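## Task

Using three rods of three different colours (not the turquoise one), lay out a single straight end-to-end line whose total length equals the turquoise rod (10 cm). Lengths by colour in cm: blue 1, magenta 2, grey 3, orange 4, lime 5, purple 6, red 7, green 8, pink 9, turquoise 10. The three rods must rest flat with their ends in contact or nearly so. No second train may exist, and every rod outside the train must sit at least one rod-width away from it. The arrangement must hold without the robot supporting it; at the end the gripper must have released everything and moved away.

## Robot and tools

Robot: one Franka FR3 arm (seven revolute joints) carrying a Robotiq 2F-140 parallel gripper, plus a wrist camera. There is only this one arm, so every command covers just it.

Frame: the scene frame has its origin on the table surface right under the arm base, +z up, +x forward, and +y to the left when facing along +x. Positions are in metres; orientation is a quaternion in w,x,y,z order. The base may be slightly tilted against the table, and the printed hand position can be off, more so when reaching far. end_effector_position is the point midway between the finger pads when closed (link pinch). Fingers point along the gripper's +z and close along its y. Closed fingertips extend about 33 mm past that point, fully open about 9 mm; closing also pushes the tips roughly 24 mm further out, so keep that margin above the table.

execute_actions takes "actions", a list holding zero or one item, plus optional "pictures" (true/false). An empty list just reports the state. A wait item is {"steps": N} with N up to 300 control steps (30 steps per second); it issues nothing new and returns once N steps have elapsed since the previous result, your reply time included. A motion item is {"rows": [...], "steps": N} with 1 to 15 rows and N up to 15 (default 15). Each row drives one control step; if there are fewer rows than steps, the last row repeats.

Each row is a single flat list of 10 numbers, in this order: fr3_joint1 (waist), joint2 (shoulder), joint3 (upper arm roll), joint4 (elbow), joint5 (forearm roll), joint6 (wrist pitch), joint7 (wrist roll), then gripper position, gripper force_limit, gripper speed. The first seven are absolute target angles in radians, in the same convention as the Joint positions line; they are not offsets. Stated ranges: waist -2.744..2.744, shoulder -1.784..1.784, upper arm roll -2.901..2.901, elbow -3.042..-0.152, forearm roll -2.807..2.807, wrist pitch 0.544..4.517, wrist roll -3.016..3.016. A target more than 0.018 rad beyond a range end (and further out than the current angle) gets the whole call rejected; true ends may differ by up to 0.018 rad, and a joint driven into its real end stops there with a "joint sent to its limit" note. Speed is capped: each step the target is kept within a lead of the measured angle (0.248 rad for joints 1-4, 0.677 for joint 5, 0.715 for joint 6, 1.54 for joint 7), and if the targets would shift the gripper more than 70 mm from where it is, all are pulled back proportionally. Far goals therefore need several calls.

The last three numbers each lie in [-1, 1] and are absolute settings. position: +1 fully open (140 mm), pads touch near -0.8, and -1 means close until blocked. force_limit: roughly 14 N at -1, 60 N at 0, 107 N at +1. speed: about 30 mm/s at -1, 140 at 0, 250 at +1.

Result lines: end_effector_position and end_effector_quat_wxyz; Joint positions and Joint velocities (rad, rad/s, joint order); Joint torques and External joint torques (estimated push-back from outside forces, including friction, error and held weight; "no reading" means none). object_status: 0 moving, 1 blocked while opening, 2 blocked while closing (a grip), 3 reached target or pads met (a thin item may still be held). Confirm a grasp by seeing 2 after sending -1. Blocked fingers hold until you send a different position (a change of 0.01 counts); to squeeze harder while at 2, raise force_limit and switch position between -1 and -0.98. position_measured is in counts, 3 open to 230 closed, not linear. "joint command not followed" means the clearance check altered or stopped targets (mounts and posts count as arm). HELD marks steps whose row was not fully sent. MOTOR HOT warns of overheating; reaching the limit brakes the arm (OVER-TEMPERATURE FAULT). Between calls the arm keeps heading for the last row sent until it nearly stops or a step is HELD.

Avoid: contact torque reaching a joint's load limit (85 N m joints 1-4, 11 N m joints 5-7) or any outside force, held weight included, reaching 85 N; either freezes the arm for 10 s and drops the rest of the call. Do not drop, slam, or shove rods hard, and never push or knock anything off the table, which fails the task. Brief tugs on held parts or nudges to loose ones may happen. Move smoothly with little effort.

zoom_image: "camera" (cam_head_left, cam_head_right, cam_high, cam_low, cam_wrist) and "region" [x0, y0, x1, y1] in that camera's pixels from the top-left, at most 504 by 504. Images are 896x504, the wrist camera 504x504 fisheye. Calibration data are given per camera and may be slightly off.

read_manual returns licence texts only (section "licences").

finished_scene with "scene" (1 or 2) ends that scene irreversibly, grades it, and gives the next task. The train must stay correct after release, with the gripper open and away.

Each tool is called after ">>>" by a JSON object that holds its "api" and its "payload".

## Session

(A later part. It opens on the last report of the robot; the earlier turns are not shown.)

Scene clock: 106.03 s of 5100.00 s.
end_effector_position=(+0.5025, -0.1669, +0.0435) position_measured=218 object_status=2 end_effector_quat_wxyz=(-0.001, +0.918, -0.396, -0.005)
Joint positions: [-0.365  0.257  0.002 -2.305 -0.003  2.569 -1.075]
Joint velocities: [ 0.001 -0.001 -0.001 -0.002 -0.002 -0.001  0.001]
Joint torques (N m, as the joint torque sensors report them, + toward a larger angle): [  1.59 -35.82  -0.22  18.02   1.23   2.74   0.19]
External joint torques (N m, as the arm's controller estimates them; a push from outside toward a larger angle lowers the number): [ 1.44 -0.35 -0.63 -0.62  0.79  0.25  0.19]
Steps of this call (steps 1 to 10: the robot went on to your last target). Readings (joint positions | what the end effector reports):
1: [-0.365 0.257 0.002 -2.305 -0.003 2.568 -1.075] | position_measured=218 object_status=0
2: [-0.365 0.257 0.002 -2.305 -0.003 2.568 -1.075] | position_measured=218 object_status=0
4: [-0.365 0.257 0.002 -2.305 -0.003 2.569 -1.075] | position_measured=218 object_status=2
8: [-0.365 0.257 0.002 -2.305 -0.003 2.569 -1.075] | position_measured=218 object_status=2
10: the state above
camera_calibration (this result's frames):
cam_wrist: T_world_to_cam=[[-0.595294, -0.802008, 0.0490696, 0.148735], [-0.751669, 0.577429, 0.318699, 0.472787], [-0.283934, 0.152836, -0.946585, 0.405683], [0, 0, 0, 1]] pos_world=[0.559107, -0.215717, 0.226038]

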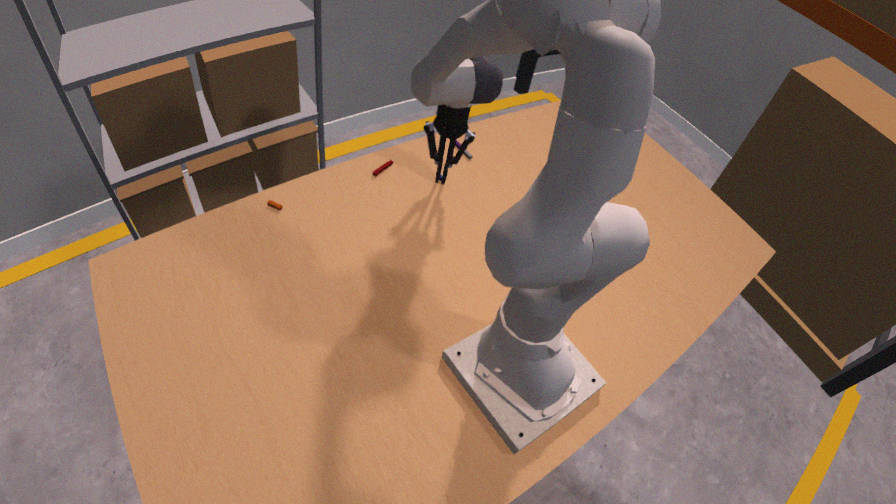

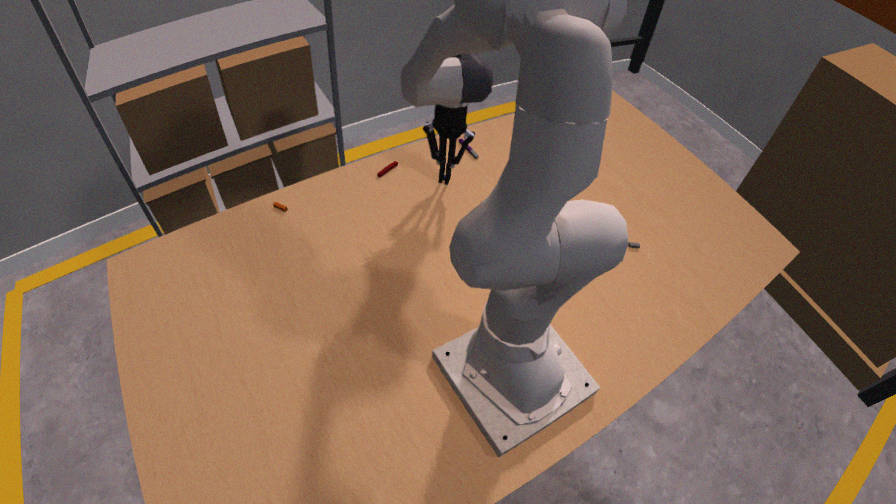

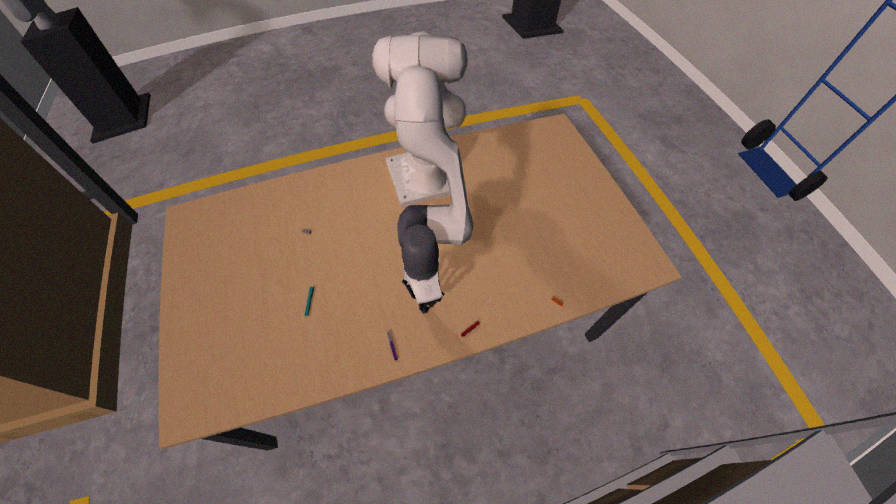

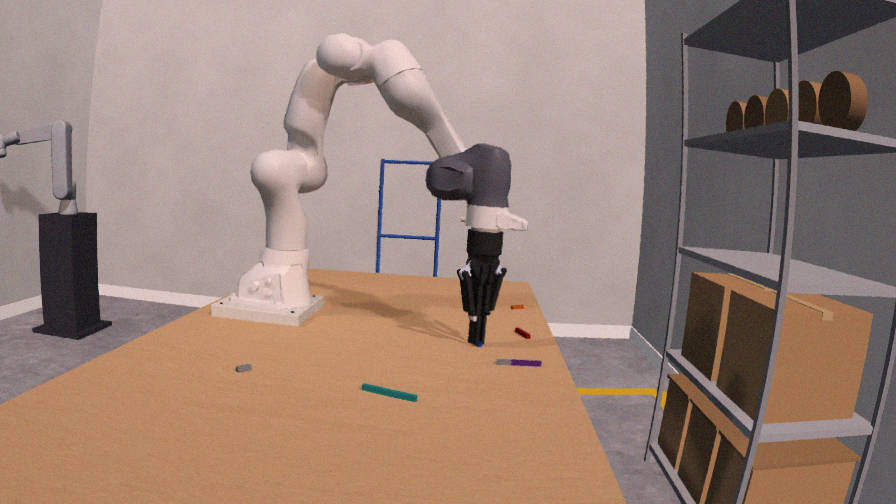

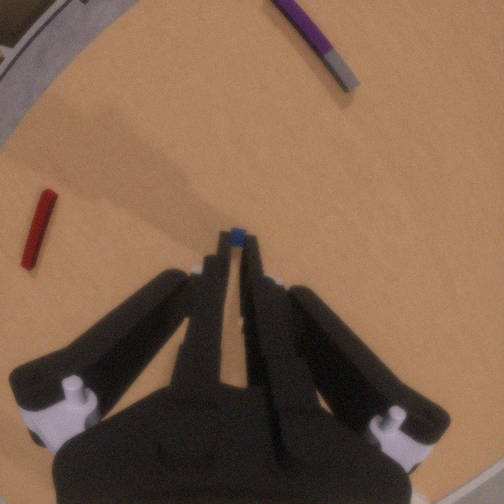

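>>> {"api": "execute_actions", "payload": {"actions": [{"rows":[[-0.365,0.25,0,-2.3,0,2.55,-1.1,-1,-0.6,-0.5],[-0.37,0.24,0,-2.29,0,2.53,-1.2,-1,-0.6,-0.5],[-0.38,0.235,0,-2.275,0,2.51,-1.32,-1,-0.6,-0.5],[-0.397,0.245,0,-2.253,0,2.49,-1.44,-1,-0.6,-0.5],[-0.415,0.259,0,-2.23,0,2.475,-1.56,-1,-0.6,-0.5],[-0.433,0.273,0,-2.206,0,2.46,-1.68,-1,-0.6,-0.5],[-0.451,0.288,0,-2.182,0,2.45,-1.8,-1,-0.6,-0.5],[-0.469,0.302,0,-2.158,0,2.44,-1.92,-1,-0.6,-0.5],[-0.487,0.317,0,-2.134,0,2.43,-2.04,-1,-0.6,-0.5],[-0.505,0.332,0,-2.11,0,2.42,-2.104,-1,-0.6,-0.5],[-0.523,0.346,0,-2.086,0,2.41,-2.104,-1,-0.6,-0.5],[-0.541,0.361,0,-2.062,0,2.4085,-2.104,-1,-0.6,-0.5],[-0.556,0.373,0,-2.042,0,2.4085,-2.104,-1,-0.6,-0.5],[-0.5685,0.3834,0,-2.0251,0,2.4085,-2.104,-1,-0.6,-0.5]]}], "pictures": false}}

>>> {"api": "execute_actions", "payload": {"actions": [{"steps":20}], "pictures": false}}

>>> {"api": "execute_actions", "payload": {"actions": [{"rows":[[-0.5685,0.388,0,-2.027,0,2.425,-2.104,-1,-0.6,-0.5],[-0.5685,0.392,0,-2.027,0,2.435,-2.104,-1,-0.6,-0.5],[-0.5685,0.396,0,-2.027,0,2.445,-2.104,-1,-0.6,-0.5],[-0.5685,0.4,0,-2.027,0,2.449,-2.104,-1,-0.6,-0.5],[-0.5685,0.404,0,-2.027,0,2.449,-2.104,-1,-0.6,-0.5],[-0.5685,0.408,0,-2.027,0,2.449,-2.104,-1,-0.6,-0.5],[-0.5685,0.412,0,-2.027,0,2.449,-2.104,-1,-0.6,-0.5],[-0.5685,0.416,0,-2.027,0,2.449,-2.104,-1,-0.6,-0.5],[-0.5685,0.42,0,-2.027,0,2.449,-2.104,-1,-0.6,-0.5]]}], "pictures": false}}

>>> {"api": "execute_actions", "payload": {"actions": [{"steps":12}]}}

>>> {"api": "zoom_image", "payload": {"camera": "cam_low", "region": [460, 310, 560, 385]}}

>>> {"api": "zoom_image", "payload": {"camera": "cam_wrist", "region": [160, 110, 330, 280]}}

Scene clock: 120.37 s of 5100.00 s.
end_effector_position=(+0.5243, -0.2897, +0.0669) position_measured=218 object_status=2 end_effector_quat_wxyz=(+0.000, +0.987, -0.163, -0.001)
Joint positions: [-0.546  0.364 -0.    -2.056 -0.003  2.436 -1.744]
Joint velocities: [-0.368  0.256 -0.076  0.397  0.001 -0.13  -1.171]
Joint torques (N m, as the joint torque sensors report them, + toward a larger angle): [  5.03 -42.45   4.02  19.51   1.29   1.48  -0.44]
External joint torques (N m, as the arm's controller estimates them; a push from outside toward a larger angle lowers the number): [-0.79  0.11 -1.43  1.34  0.89 -0.55 -0.44]
Steps of this call (steps 1 to 15: the robot went on to your last target; steps 16 to 90: nothing new was sent; then 10.83 s passed at rest; steps 91 to 105: all 15 steps of this action). Readings (joint positions | what the end effector reports):
91: [-0.365 0.257 0.002 -2.305 -0.003 2.566 -1.077] | position_measured=218 object_status=2
92: [-0.365 0.255 0.002 -2.304 -0.003 2.560 -1.087] | position_measured=218 object_status=2
94: [-0.373 0.250 0.003 -2.288 -0.003 2.541 -1.139] | position_measured=218 object_status=2
98: [-0.426 0.272 0.005 -2.208 -0.003 2.496 -1.348] | position_measured=218 object_status=2
105: the state above

Scene clock: 121.03 s of 5100.00 s.
end_effector_position=(+0.5189, -0.3045, +0.0655) position_measured=218 object_status=2 end_effector_quat_wxyz=(-0.003, +1.000, -0.019, -0.007)
Joint positions: [-0.57   0.382 -0.002 -2.028 -0.003  2.411 -2.059]
Joint velocities: [-0.001 -0.001 -0.001  0.001  0.001 -0.003 -0.131]
Joint torques (N m, as the joint torque sensors report them, + toward a larger angle): [  1.68 -41.79   2.28  21.85   1.24   2.03  -0.24]
External joint torques (N m, as the arm's controller estimates them; a push from outside toward a larger angle lowers the number): [ 1.72 -0.27  1.97  0.95  0.64 -0.46 -0.24]
Steps of this call (steps 1 to 20: the robot went on to your last target). Readings (joint positions | what the end effector reports):
1: [-0.556 0.371 -0.003 -2.045 -0.003 2.432 -1.781] | position_measured=218 object_status=2
2: [-0.563 0.375 -0.005 -2.039 -0.003 2.428 -1.814] | position_measured=218 object_status=2
4: [-0.570 0.379 -0.005 -2.032 -0.003 2.423 -1.870] | position_measured=218 object_status=2
8: [-0.570 0.382 -0.003 -2.029 -0.003 2.416 -1.951] | position_measured=218 object_status=2
20: the state above

Scene clock: 121.53 s of 5100.00 s.
end_effector_position=(+0.5179, -0.3038, +0.0457) position_measured=218 object_status=2 end_effector_quat_wxyz=(-0.004, +1.000, -0.003, -0.009)
Joint positions: [-0.57   0.42  -0.002 -2.028 -0.003  2.444 -2.091]
Joint velocities: [-0.001  0.    -0.001 -0.001 -0.     0.018 -0.025]
Joint torques (N m, as the joint torque sensors report them, + toward a larger angle): [  2.02 -43.32   2.73  20.1    1.28   2.67  -0.21]
External joint torques (N m, as the arm's controller estimates them; a push from outside toward a larger angle lowers the number): [ 2.11 -1.1   2.42 -0.38  0.72  0.23 -0.21]
Steps of this call (steps 1 to 15: all 15 steps of this action). Readings (joint positions | what the end effector reports):
1: [-0.570 0.382 -0.002 -2.028 -0.003 2.413 -2.063] | position_measured=218 object_status=2
2: [-0.570 0.384 -0.002 -2.028 -0.003 2.416 -2.067] | position_measured=218 object_status=2
4: [-0.570 0.389 -0.002 -2.028 -0.003 2.425 -2.073] | position_measured=218 object_status=2
8: [-0.570 0.405 -0.002 -2.028 -0.003 2.437 -2.082] | position_measured=218 object_status=2
15: the state above

Scene clock: 121.93 s of 5100.00 s.
end_effector_position=(+0.5186, -0.3042, +0.0460) position_measured=218 object_status=2 end_effector_quat_wxyz=(-0.003, +1.000, -0.000, -0.008)
Joint positions: [-0.57   0.42  -0.002 -2.028 -0.003  2.446 -2.097]
Joint velocities: [-0.001  0.    -0.001  0.     0.001  0.002 -0.007]
Joint torques (N m, as the joint torque sensors report them, + toward a larger angle): [  0.63 -42.89   2.38  20.41   1.27   2.78  -0.27]
External joint torques (N m, as the arm's controller estimates them; a push from outside toward a larger angle lowers the number): [ 0.76 -1.02  2.1   0.14  0.7   0.32 -0.27]
Steps of this call (steps 1 to 12: the robot went on to your last target). Readings (joint positions | what the end effector reports):
1: [-0.570 0.420 -0.002 -2.028 -0.003 2.444 -2.092] | position_measured=218 object_status=2
2: [-0.570 0.420 -0.002 -2.028 -0.003 2.445 -2.093] | position_measured=218 object_status=2
4: [-0.570 0.420 -0.002 -2.028 -0.003 2.445 -2.094] | position_measured=218 object_status=2
8: [-0.570 0.420 -0.002 -2.028 -0.003 2.446 -2.096] | position_measured=218 object_status=2
12: the state above
camera_calibration (this result's frames):
cam_wrist: T_world_to_cam=[[0.173236, -0.984117, 0.038777, -0.405449], [-0.934218, -0.151733, 0.322822, 0.436072], [-0.31181, -0.0921507, -0.945665, 0.3734], [0, 0, 0, 1]] pos_world=[0.594055, -0.298434, 0.22806]

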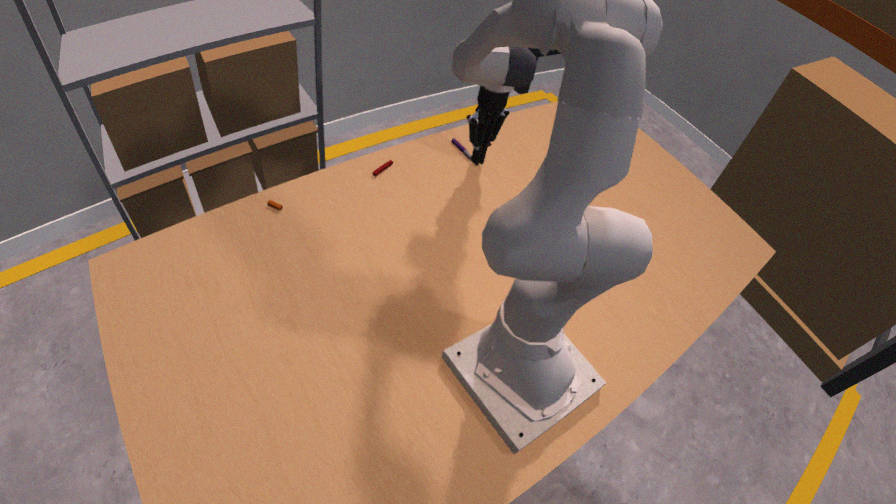

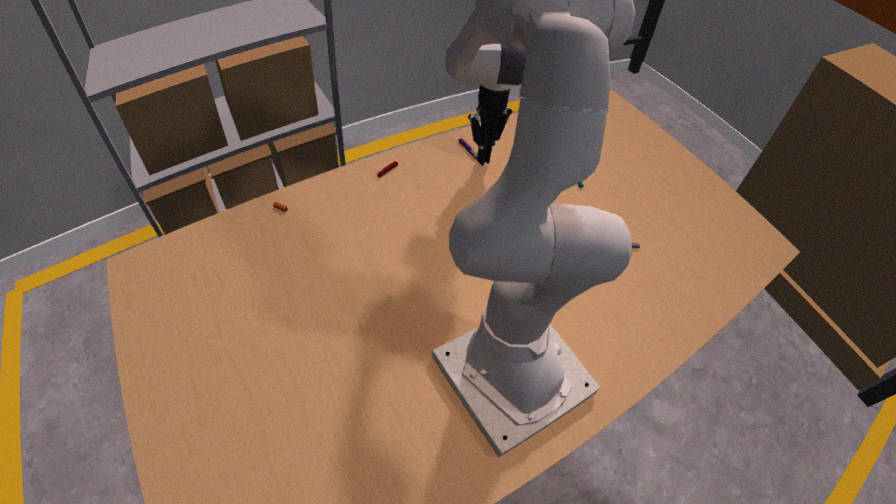

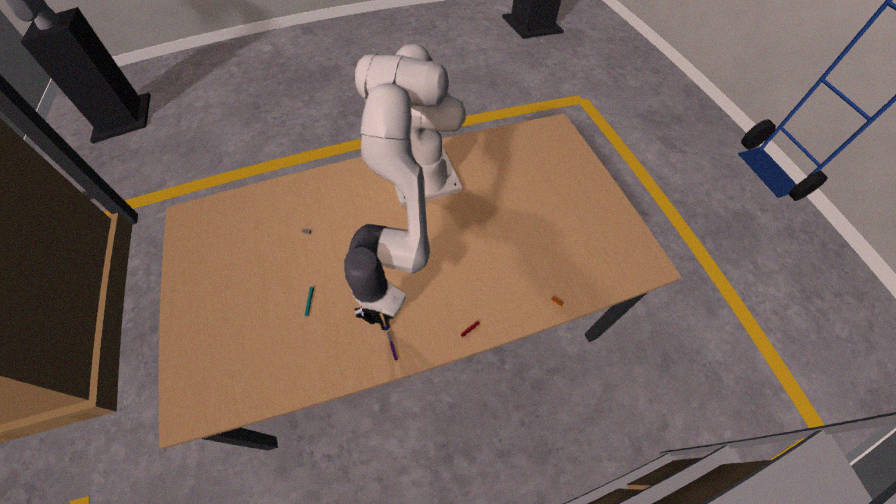

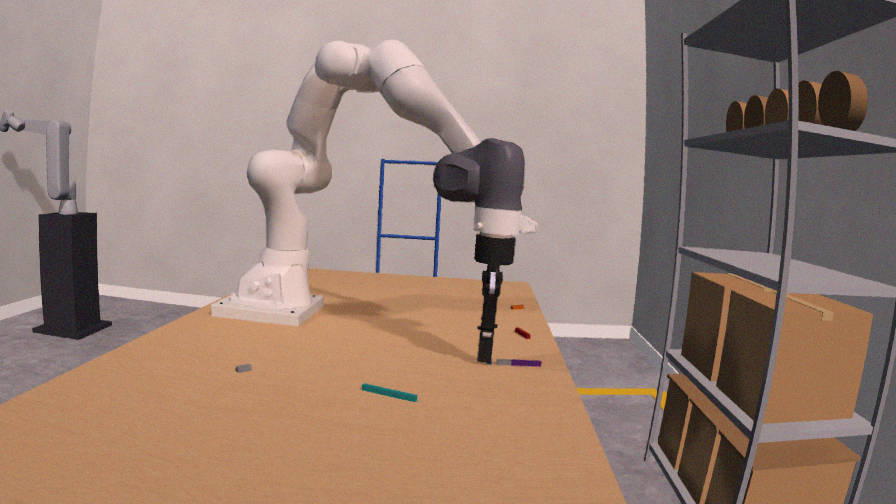

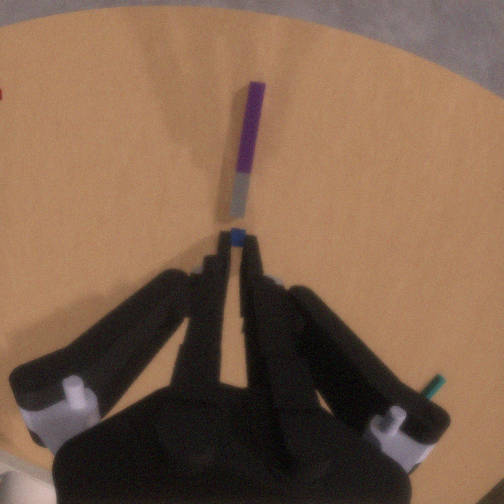

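Region (460, 310, 560, 385) of cam_low's 896x504 image, scaled by 5.040, with more detail than that image has; it fills the top 378 rows of this view, and the rest is white.

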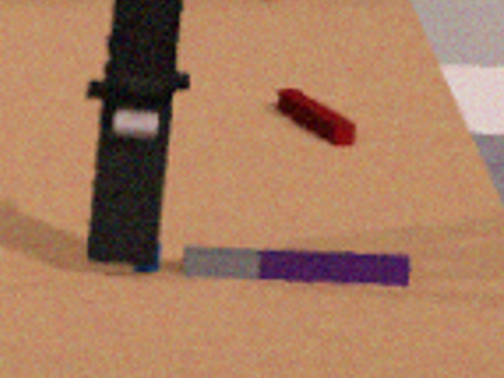

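Region (160, 110, 330, 280) of cam_wrist's 504x504 image, scaled by 2.965, with more detail than that image has.

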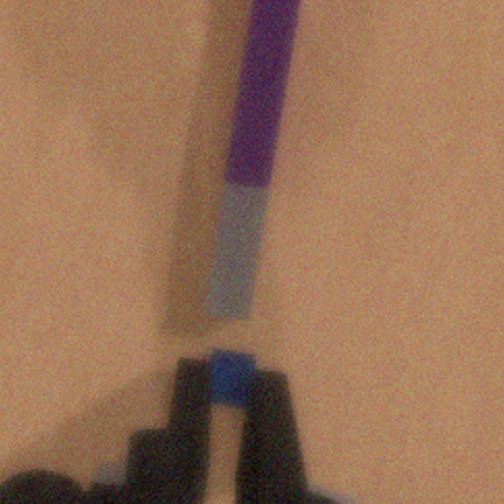

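>>> {"api": "execute_actions", "payload": {"actions": [{"rows":[[-0.565,0.422,0,-2.023,0,2.443,-2.085,-1,-0.6,-0.5],[-0.562,0.424,0,-2.02,0,2.441,-2.085,-1,-0.6,-0.5],[-0.56,0.426,0,-2.017,0,2.439,-2.085,-1,-0.6,-0.5],[-0.559,0.428,0,-2.014,0,2.437,-2.085,-1,-0.6,-0.5],[-0.558,0.43,0,-2.011,0,2.435,-2.085,-1,-0.6,-0.5],[-0.5575,0.432,0,-2.008,0,2.433,-2.085,-1,-0.6,-0.5],[-0.557,0.434,0,-2.005,0,2.432,-2.085,-1,-0.6,-0.5],[-0.5568,0.436,0,-2.002,0,2.432,-2.085,-1,-0.6,-0.5],[-0.5568,0.4375,0,-1.999,0,2.432,-2.085,-1,-0.6,-0.5],[-0.5568,0.439,0,-1.996,0,2.432,-2.085,-1,-0.6,-0.5]]}], "pictures": false}}

>>> {"api": "execute_actions", "payload": {"actions": [{"steps":8}]}}

>>> {"api": "zoom_image", "payload": {"camera": "cam_wrist", "region": [160, 110, 330, 280]}}

Scene clock: 128.47 s of 5100.00 s.
end_effector_position=(+0.5284, -0.3014, +0.0456) position_measured=218 object_status=2 end_effector_quat_wxyz=(-0.003, +1.000, +0.003, -0.008)
Joint positions: [-0.558  0.437 -0.002 -1.999 -0.003  2.436 -2.092]
Joint velocities: [-0.001  0.004 -0.     0.01   0.001 -0.008  0.006]
Joint torques (N m, as the joint torque sensors report them, + toward a larger angle): [  1.44 -43.45   1.86  21.57   1.3    2.14   0.33]
External joint torques (N m, as the arm's controller estimates them; a push from outside toward a larger angle lowers the number): [ 1.38 -1.    1.4   1.27  0.73 -0.3   0.34]
Steps of this call (steps 1 to 15: the robot went on to your last target; steps 16 to 90: nothing new was sent; then 3.03 s passed at rest; steps 91 to 105: all 15 steps of this action). Readings (joint positions | what the end effector reports):
91: [-0.570 0.420 -0.002 -2.027 -0.003 2.447 -2.098] | position_measured=218 object_status=2
92: [-0.569 0.420 -0.002 -2.026 -0.003 2.446 -2.097] | position_measured=218 object_status=2
94: [-0.565 0.423 -0.002 -2.022 -0.003 2.444 -2.096] | position_measured=218 object_status=2
98: [-0.560 0.430 -0.002 -2.011 -0.003 2.439 -2.094] | position_measured=218 object_status=2
105: the state above

Scene clock: 128.73 s of 5100.00 s.
end_effector_position=(+0.5284, -0.3014, +0.0456) position_measured=218 object_status=2 end_effector_quat_wxyz=(-0.004, +1.000, +0.003, -0.008)
Joint positions: [-0.558  0.437 -0.002 -1.999 -0.003  2.435 -2.091]
Joint velocities: [-0.001  0.001 -0.001  0.    -0.    -0.001  0.003]
Joint torques (N m, as the joint torque sensors report them, + toward a larger angle): [  1.46 -42.46   2.3   21.58   1.19   2.08   0.24]
External joint torques (N m, as the arm's controller estimates them; a push from outside toward a larger angle lowers the number): [ 1.48  0.09  1.91  1.12  0.62 -0.38  0.24]
Steps of this call (steps 1 to 8: the robot went on to your last target). Readings (joint positions | what the end effector reports):
1: [-0.558 0.437 -0.002 -1.999 -0.003 2.435 -2.092] | position_measured=218 object_status=2
2: [-0.558 0.437 -0.002 -1.999 -0.003 2.435 -2.091] | position_measured=218 object_status=2
4: [-0.558 0.437 -0.002 -1.999 -0.003 2.435 -2.091] | position_measured=218 object_status=2
8: the state above
camera_calibration (this result's frames):
cam_wrist: T_world_to_cam=[[0.179074, -0.983094, 0.0381804, -0.407051], [-0.933183, -0.157435, 0.323086, 0.443474], [-0.311613, -0.0934856, -0.945599, 0.375841], [0, 0, 0, 1]] pos_world=[0.603851, -0.295216, 0.227657]

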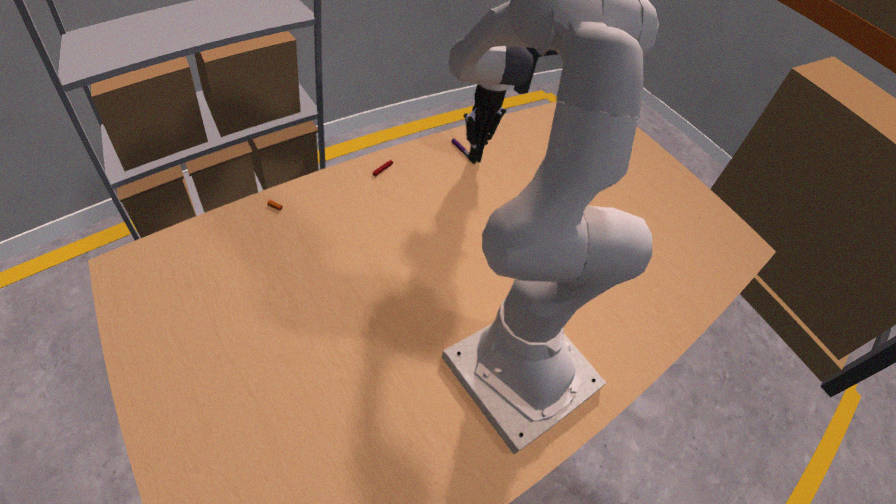

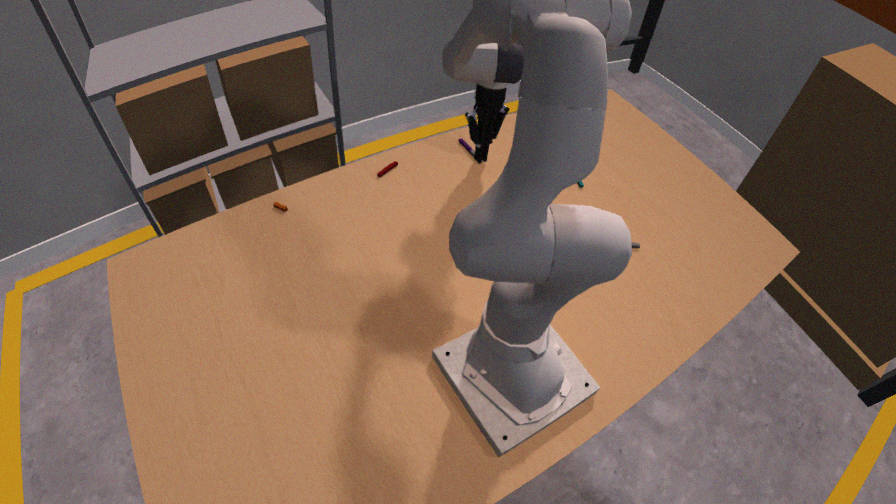

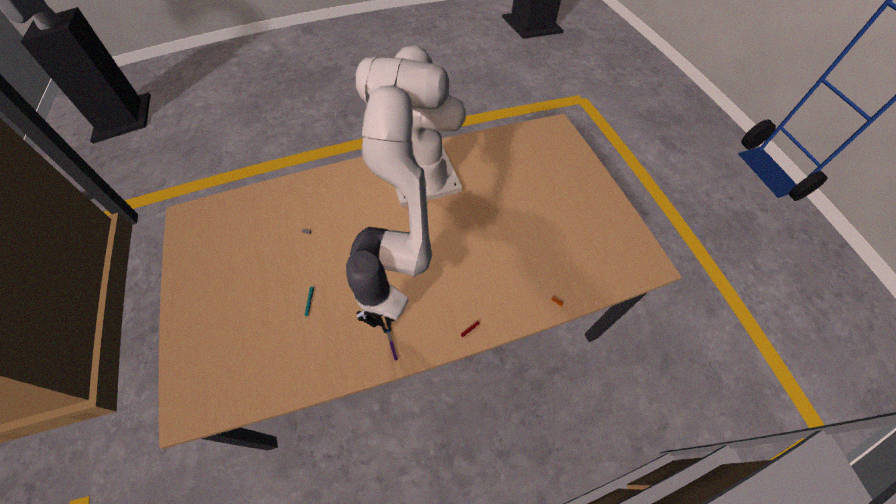

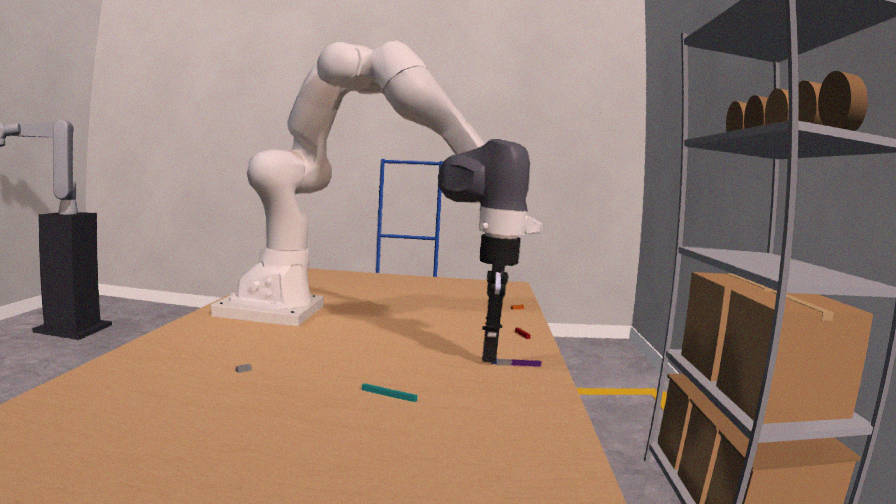

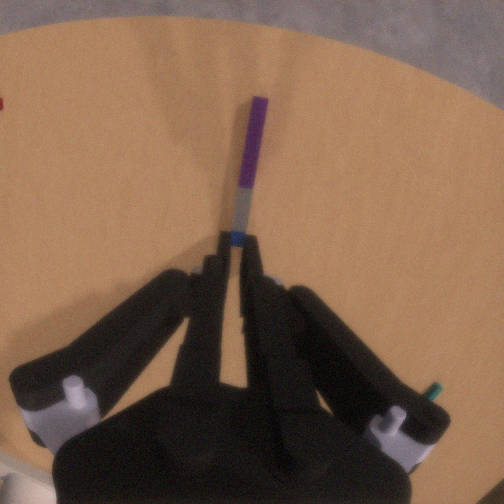

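Region (160, 110, 330, 280) of cam_wrist's 504x504 image, scaled by 2.965, with more detail than that image has.

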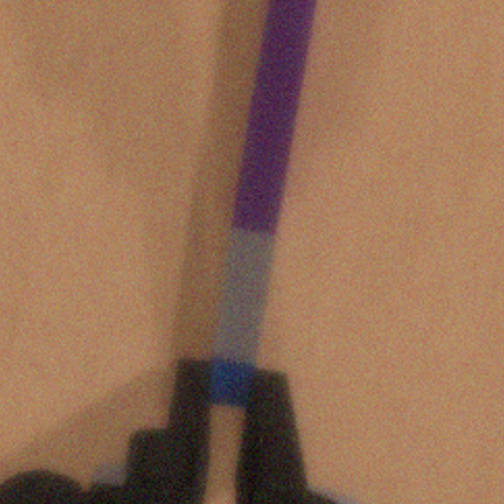

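Nudge ~1 mm radially, then release and lift.

>>> {"api": "execute_actions", "payload": {"actions": [{"rows":[[-0.5568,0.4425,0,-1.992,0,2.434,-2.085,-1,-0.6,-0.5],[-0.5568,0.4425,0,-1.992,0,2.434,-2.085,-1,-0.6,-0.5],[-0.5568,0.4425,0,-1.992,0,2.434,-2.085,-1,-0.6,-0.5],[-0.5568,0.4425,0,-1.992,0,2.434,-2.085,-1,-0.6,-0.5],[-0.5568,0.4425,0,-1.992,0,2.434,-2.085,-1,-0.6,-0.5],[-0.5568,0.4425,0,-1.992,0,2.434,-2.085,-1,-0.6,-0.5],[-0.5568,0.4425,0,-1.992,0,2.434,-2.085,-1,-0.6,-0.5],[-0.5568,0.4425,0,-1.992,0,2.434,-2.085,-0.35,-0.6,-0.5]]}], "pictures": false}}

>>> {"api": "execute_actions", "payload": {"actions": [{"rows":[[-0.5568,0.435,0,-1.992,0,2.41,-2.085,-0.35,-0.6,-0.5],[-0.5568,0.425,0,-1.992,0,2.39,-2.085,-0.35,-0.6,-0.5],[-0.5568,0.41,0,-1.992,0,2.37,-2.085,-0.35,-0.6,-0.5],[-0.5568,0.39,0,-1.995,0,2.35,-2.085,-0.35,-0.6,-0.5],[-0.5568,0.37,0,-2,0,2.33,-2.085,-0.35,-0.6,-0.5],[-0.5568,0.35,0,-2.005,0,2.31,-2.085,-0.35,-0.6,-0.5],[-0.5568,0.33,0,-2.01,0,2.29,-2.085,-0.35,-0.6,-0.5],[-0.5568,0.31,0,-2.015,0,2.27,-2.085,-0.35,-0.6,-0.5],[-0.5568,0.29,0,-2.02,0,2.26,-2.085,-0.35,-0.6,-0.5],[-0.5568,0.27,0,-2.025,0,2.25,-2.085,-0.35,-0.6,-0.5],[-0.5568,0.25,0,-2.03,0,2.24,-2.085,-0.35,-0.6,-0.5],[-0.5568,0.23,0,-2.035,0,2.24,-2.085,-0.35,-0.6,-0.5],[-0.5568,0.21,0,-2.04,0,2.24,-2.085,-0.35,-0.6,-0.5],[-0.5568,0.2,0,-2.04,0,2.24,-2.085,-0.35,-0.6,-0.5]]}]}}

>>> {"api": "zoom_image", "payload": {"camera": "cam_wrist", "region": [160, 90, 330, 260]}}

>>> {"api": "zoom_image", "payload": {"camera": "cam_low", "region": [460, 310, 560, 385]}}

Scene clock: 138.13 s of 5100.00 s.
end_effector_position=(+0.5293, -0.3018, +0.0449) position_measured=187 object_status=0 end_effector_quat_wxyz=(-0.004, +1.000, +0.002, -0.008)
Joint positions: [-0.558  0.441 -0.002 -1.995 -0.003  2.434 -2.09 ]
Joint velocities: [ 0.001 -0.001  0.    -0.    -0.001  0.     0.001]
Joint torques (N m, as the joint torque sensors report them, + toward a larger angle): [  1.53 -43.12   2.11  21.74   1.28   2.39   0.27]
External joint torques (N m, as the arm's controller estimates them; a push from outside toward a larger angle lowers the number): [ 1.42 -0.41  1.61  1.29  0.71 -0.07  0.27]
Steps of this call (steps 1 to 15: the robot went on to your last target; steps 16 to 90: nothing new was sent; then 5.90 s passed at rest; steps 91 to 105: all 15 steps of this action). Readings (joint positions | what the end effector reports):
91: [-0.558 0.438 -0.002 -1.998 -0.003 2.434 -2.090] | position_measured=218 object_status=2
92: [-0.558 0.439 -0.002 -1.996 -0.003 2.434 -2.090] | position_measured=218 object_status=2
94: [-0.558 0.440 -0.002 -1.995 -0.003 2.434 -2.090] | position_measured=218 object_status=2
98: [-0.558 0.441 -0.002 -1.995 -0.003 2.434 -2.090] | position_measured=218 object_status=0
105: the state above

Scene clock: 138.63 s of 5100.00 s.
end_effector_position=(+0.5178, -0.2954, +0.1476) position_measured=173 object_status=3 end_effector_quat_wxyz=(+0.001, +1.000, +0.002, +0.000)
Joint positions: [-0.558  0.221 -0.002 -2.031 -0.003  2.271 -2.09 ]
Joint velocities: [-0.001 -0.405  0.    -0.012 -0.    -0.156 -0.   ]
Joint torques (N m, as the joint torque sensors report them, + toward a larger angle): [  1.77 -31.56   1.39  18.08   1.38   1.73   0.29]
External joint torques (N m, as the arm's controller estimates them; a push from outside toward a larger angle lowers the number): [ 1.88 -1.48  1.31 -1.04  0.71 -0.36  0.28]
Steps of this call (steps 1 to 15: all 15 steps of this action). Readings (joint positions | what the end effector reports):
1: [-0.558 0.441 -0.002 -1.995 -0.003 2.431 -2.090] | position_measured=183 object_status=0
2: [-0.558 0.439 -0.002 -1.995 -0.003 2.425 -2.090] | position_measured=178 object_status=0
4: [-0.558 0.426 -0.002 -1.996 -0.003 2.404 -2.090] | position_measured=173 object_status=0
8: [-0.558 0.359 -0.002 -2.006 -0.003 2.347 -2.090] | position_measured=173 object_status=0
15: the state above
camera_calibration (this result's frames):
cam_wrist: T_world_to_cam=[[0.177103, -0.982861, 0.0511791, -0.404023], [-0.938909, -0.153134, 0.30822, 0.40797], [-0.2951, -0.102639, -0.949937, 0.458922], [0, 0, 0, 1]] pos_world=[0.590029, -0.287521, 0.33088]

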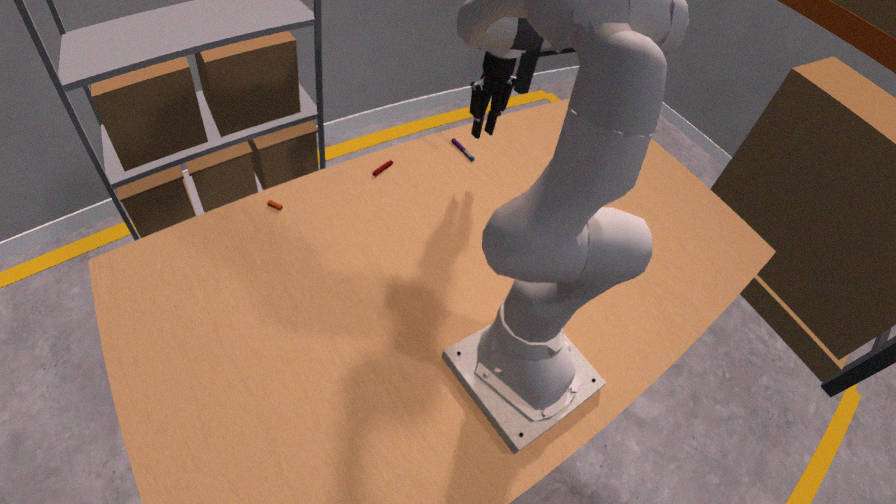

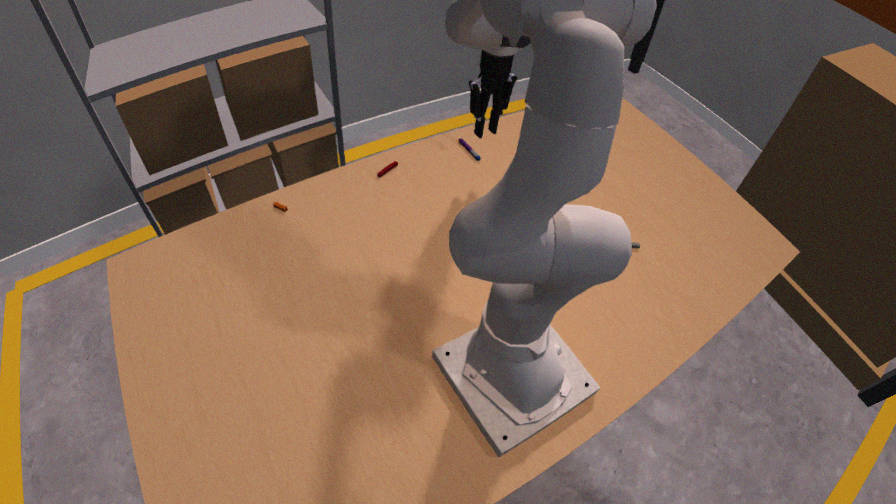

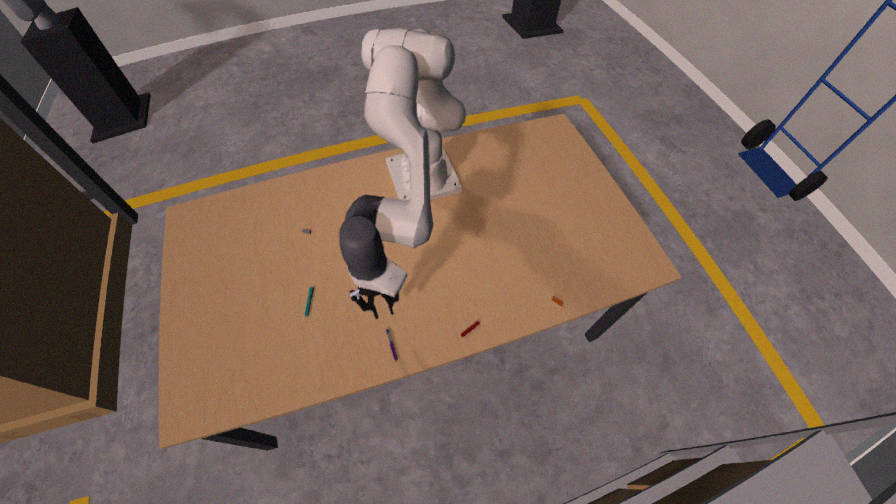

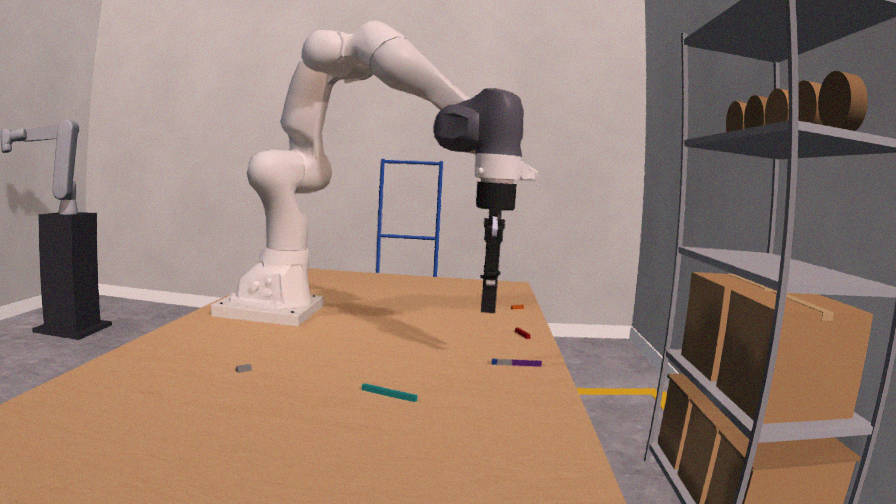

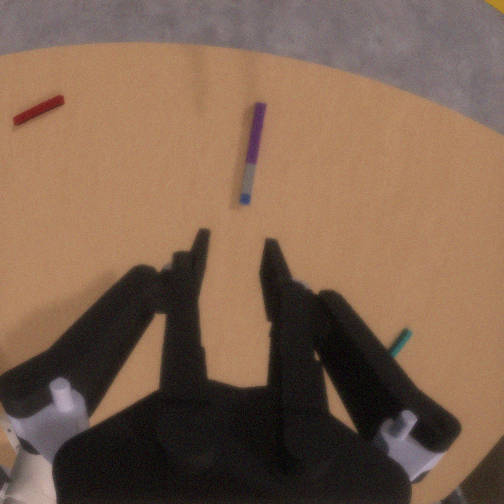

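Region (160, 90, 330, 260) of cam_wrist's 504x504 image, scaled by 2.965, with more detail than that image has.

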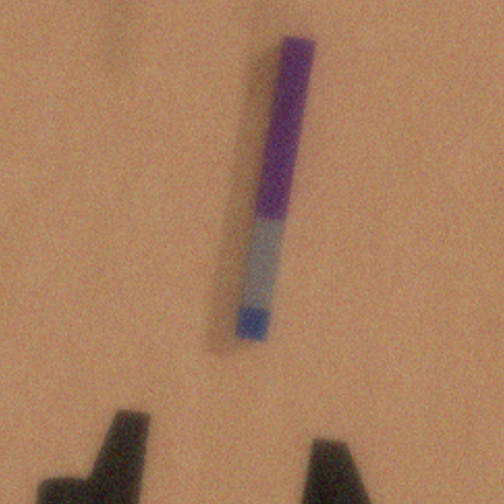

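Region (460, 310, 560, 385) of cam_low's 896x504 image, scaled by 5.040, with more detail than that image has; it fills the top 378 rows of this view, and the rest is white.

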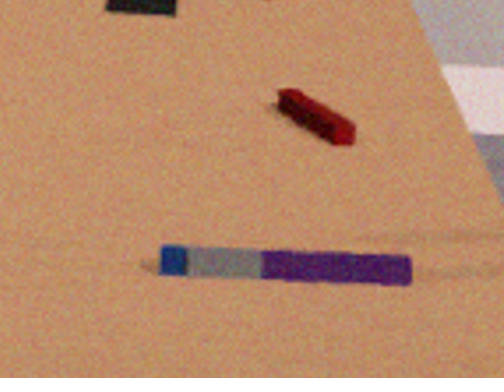

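>>> {"api": "finished_scene", "payload": {"scene": 1}}

The scene is finished: the task was done.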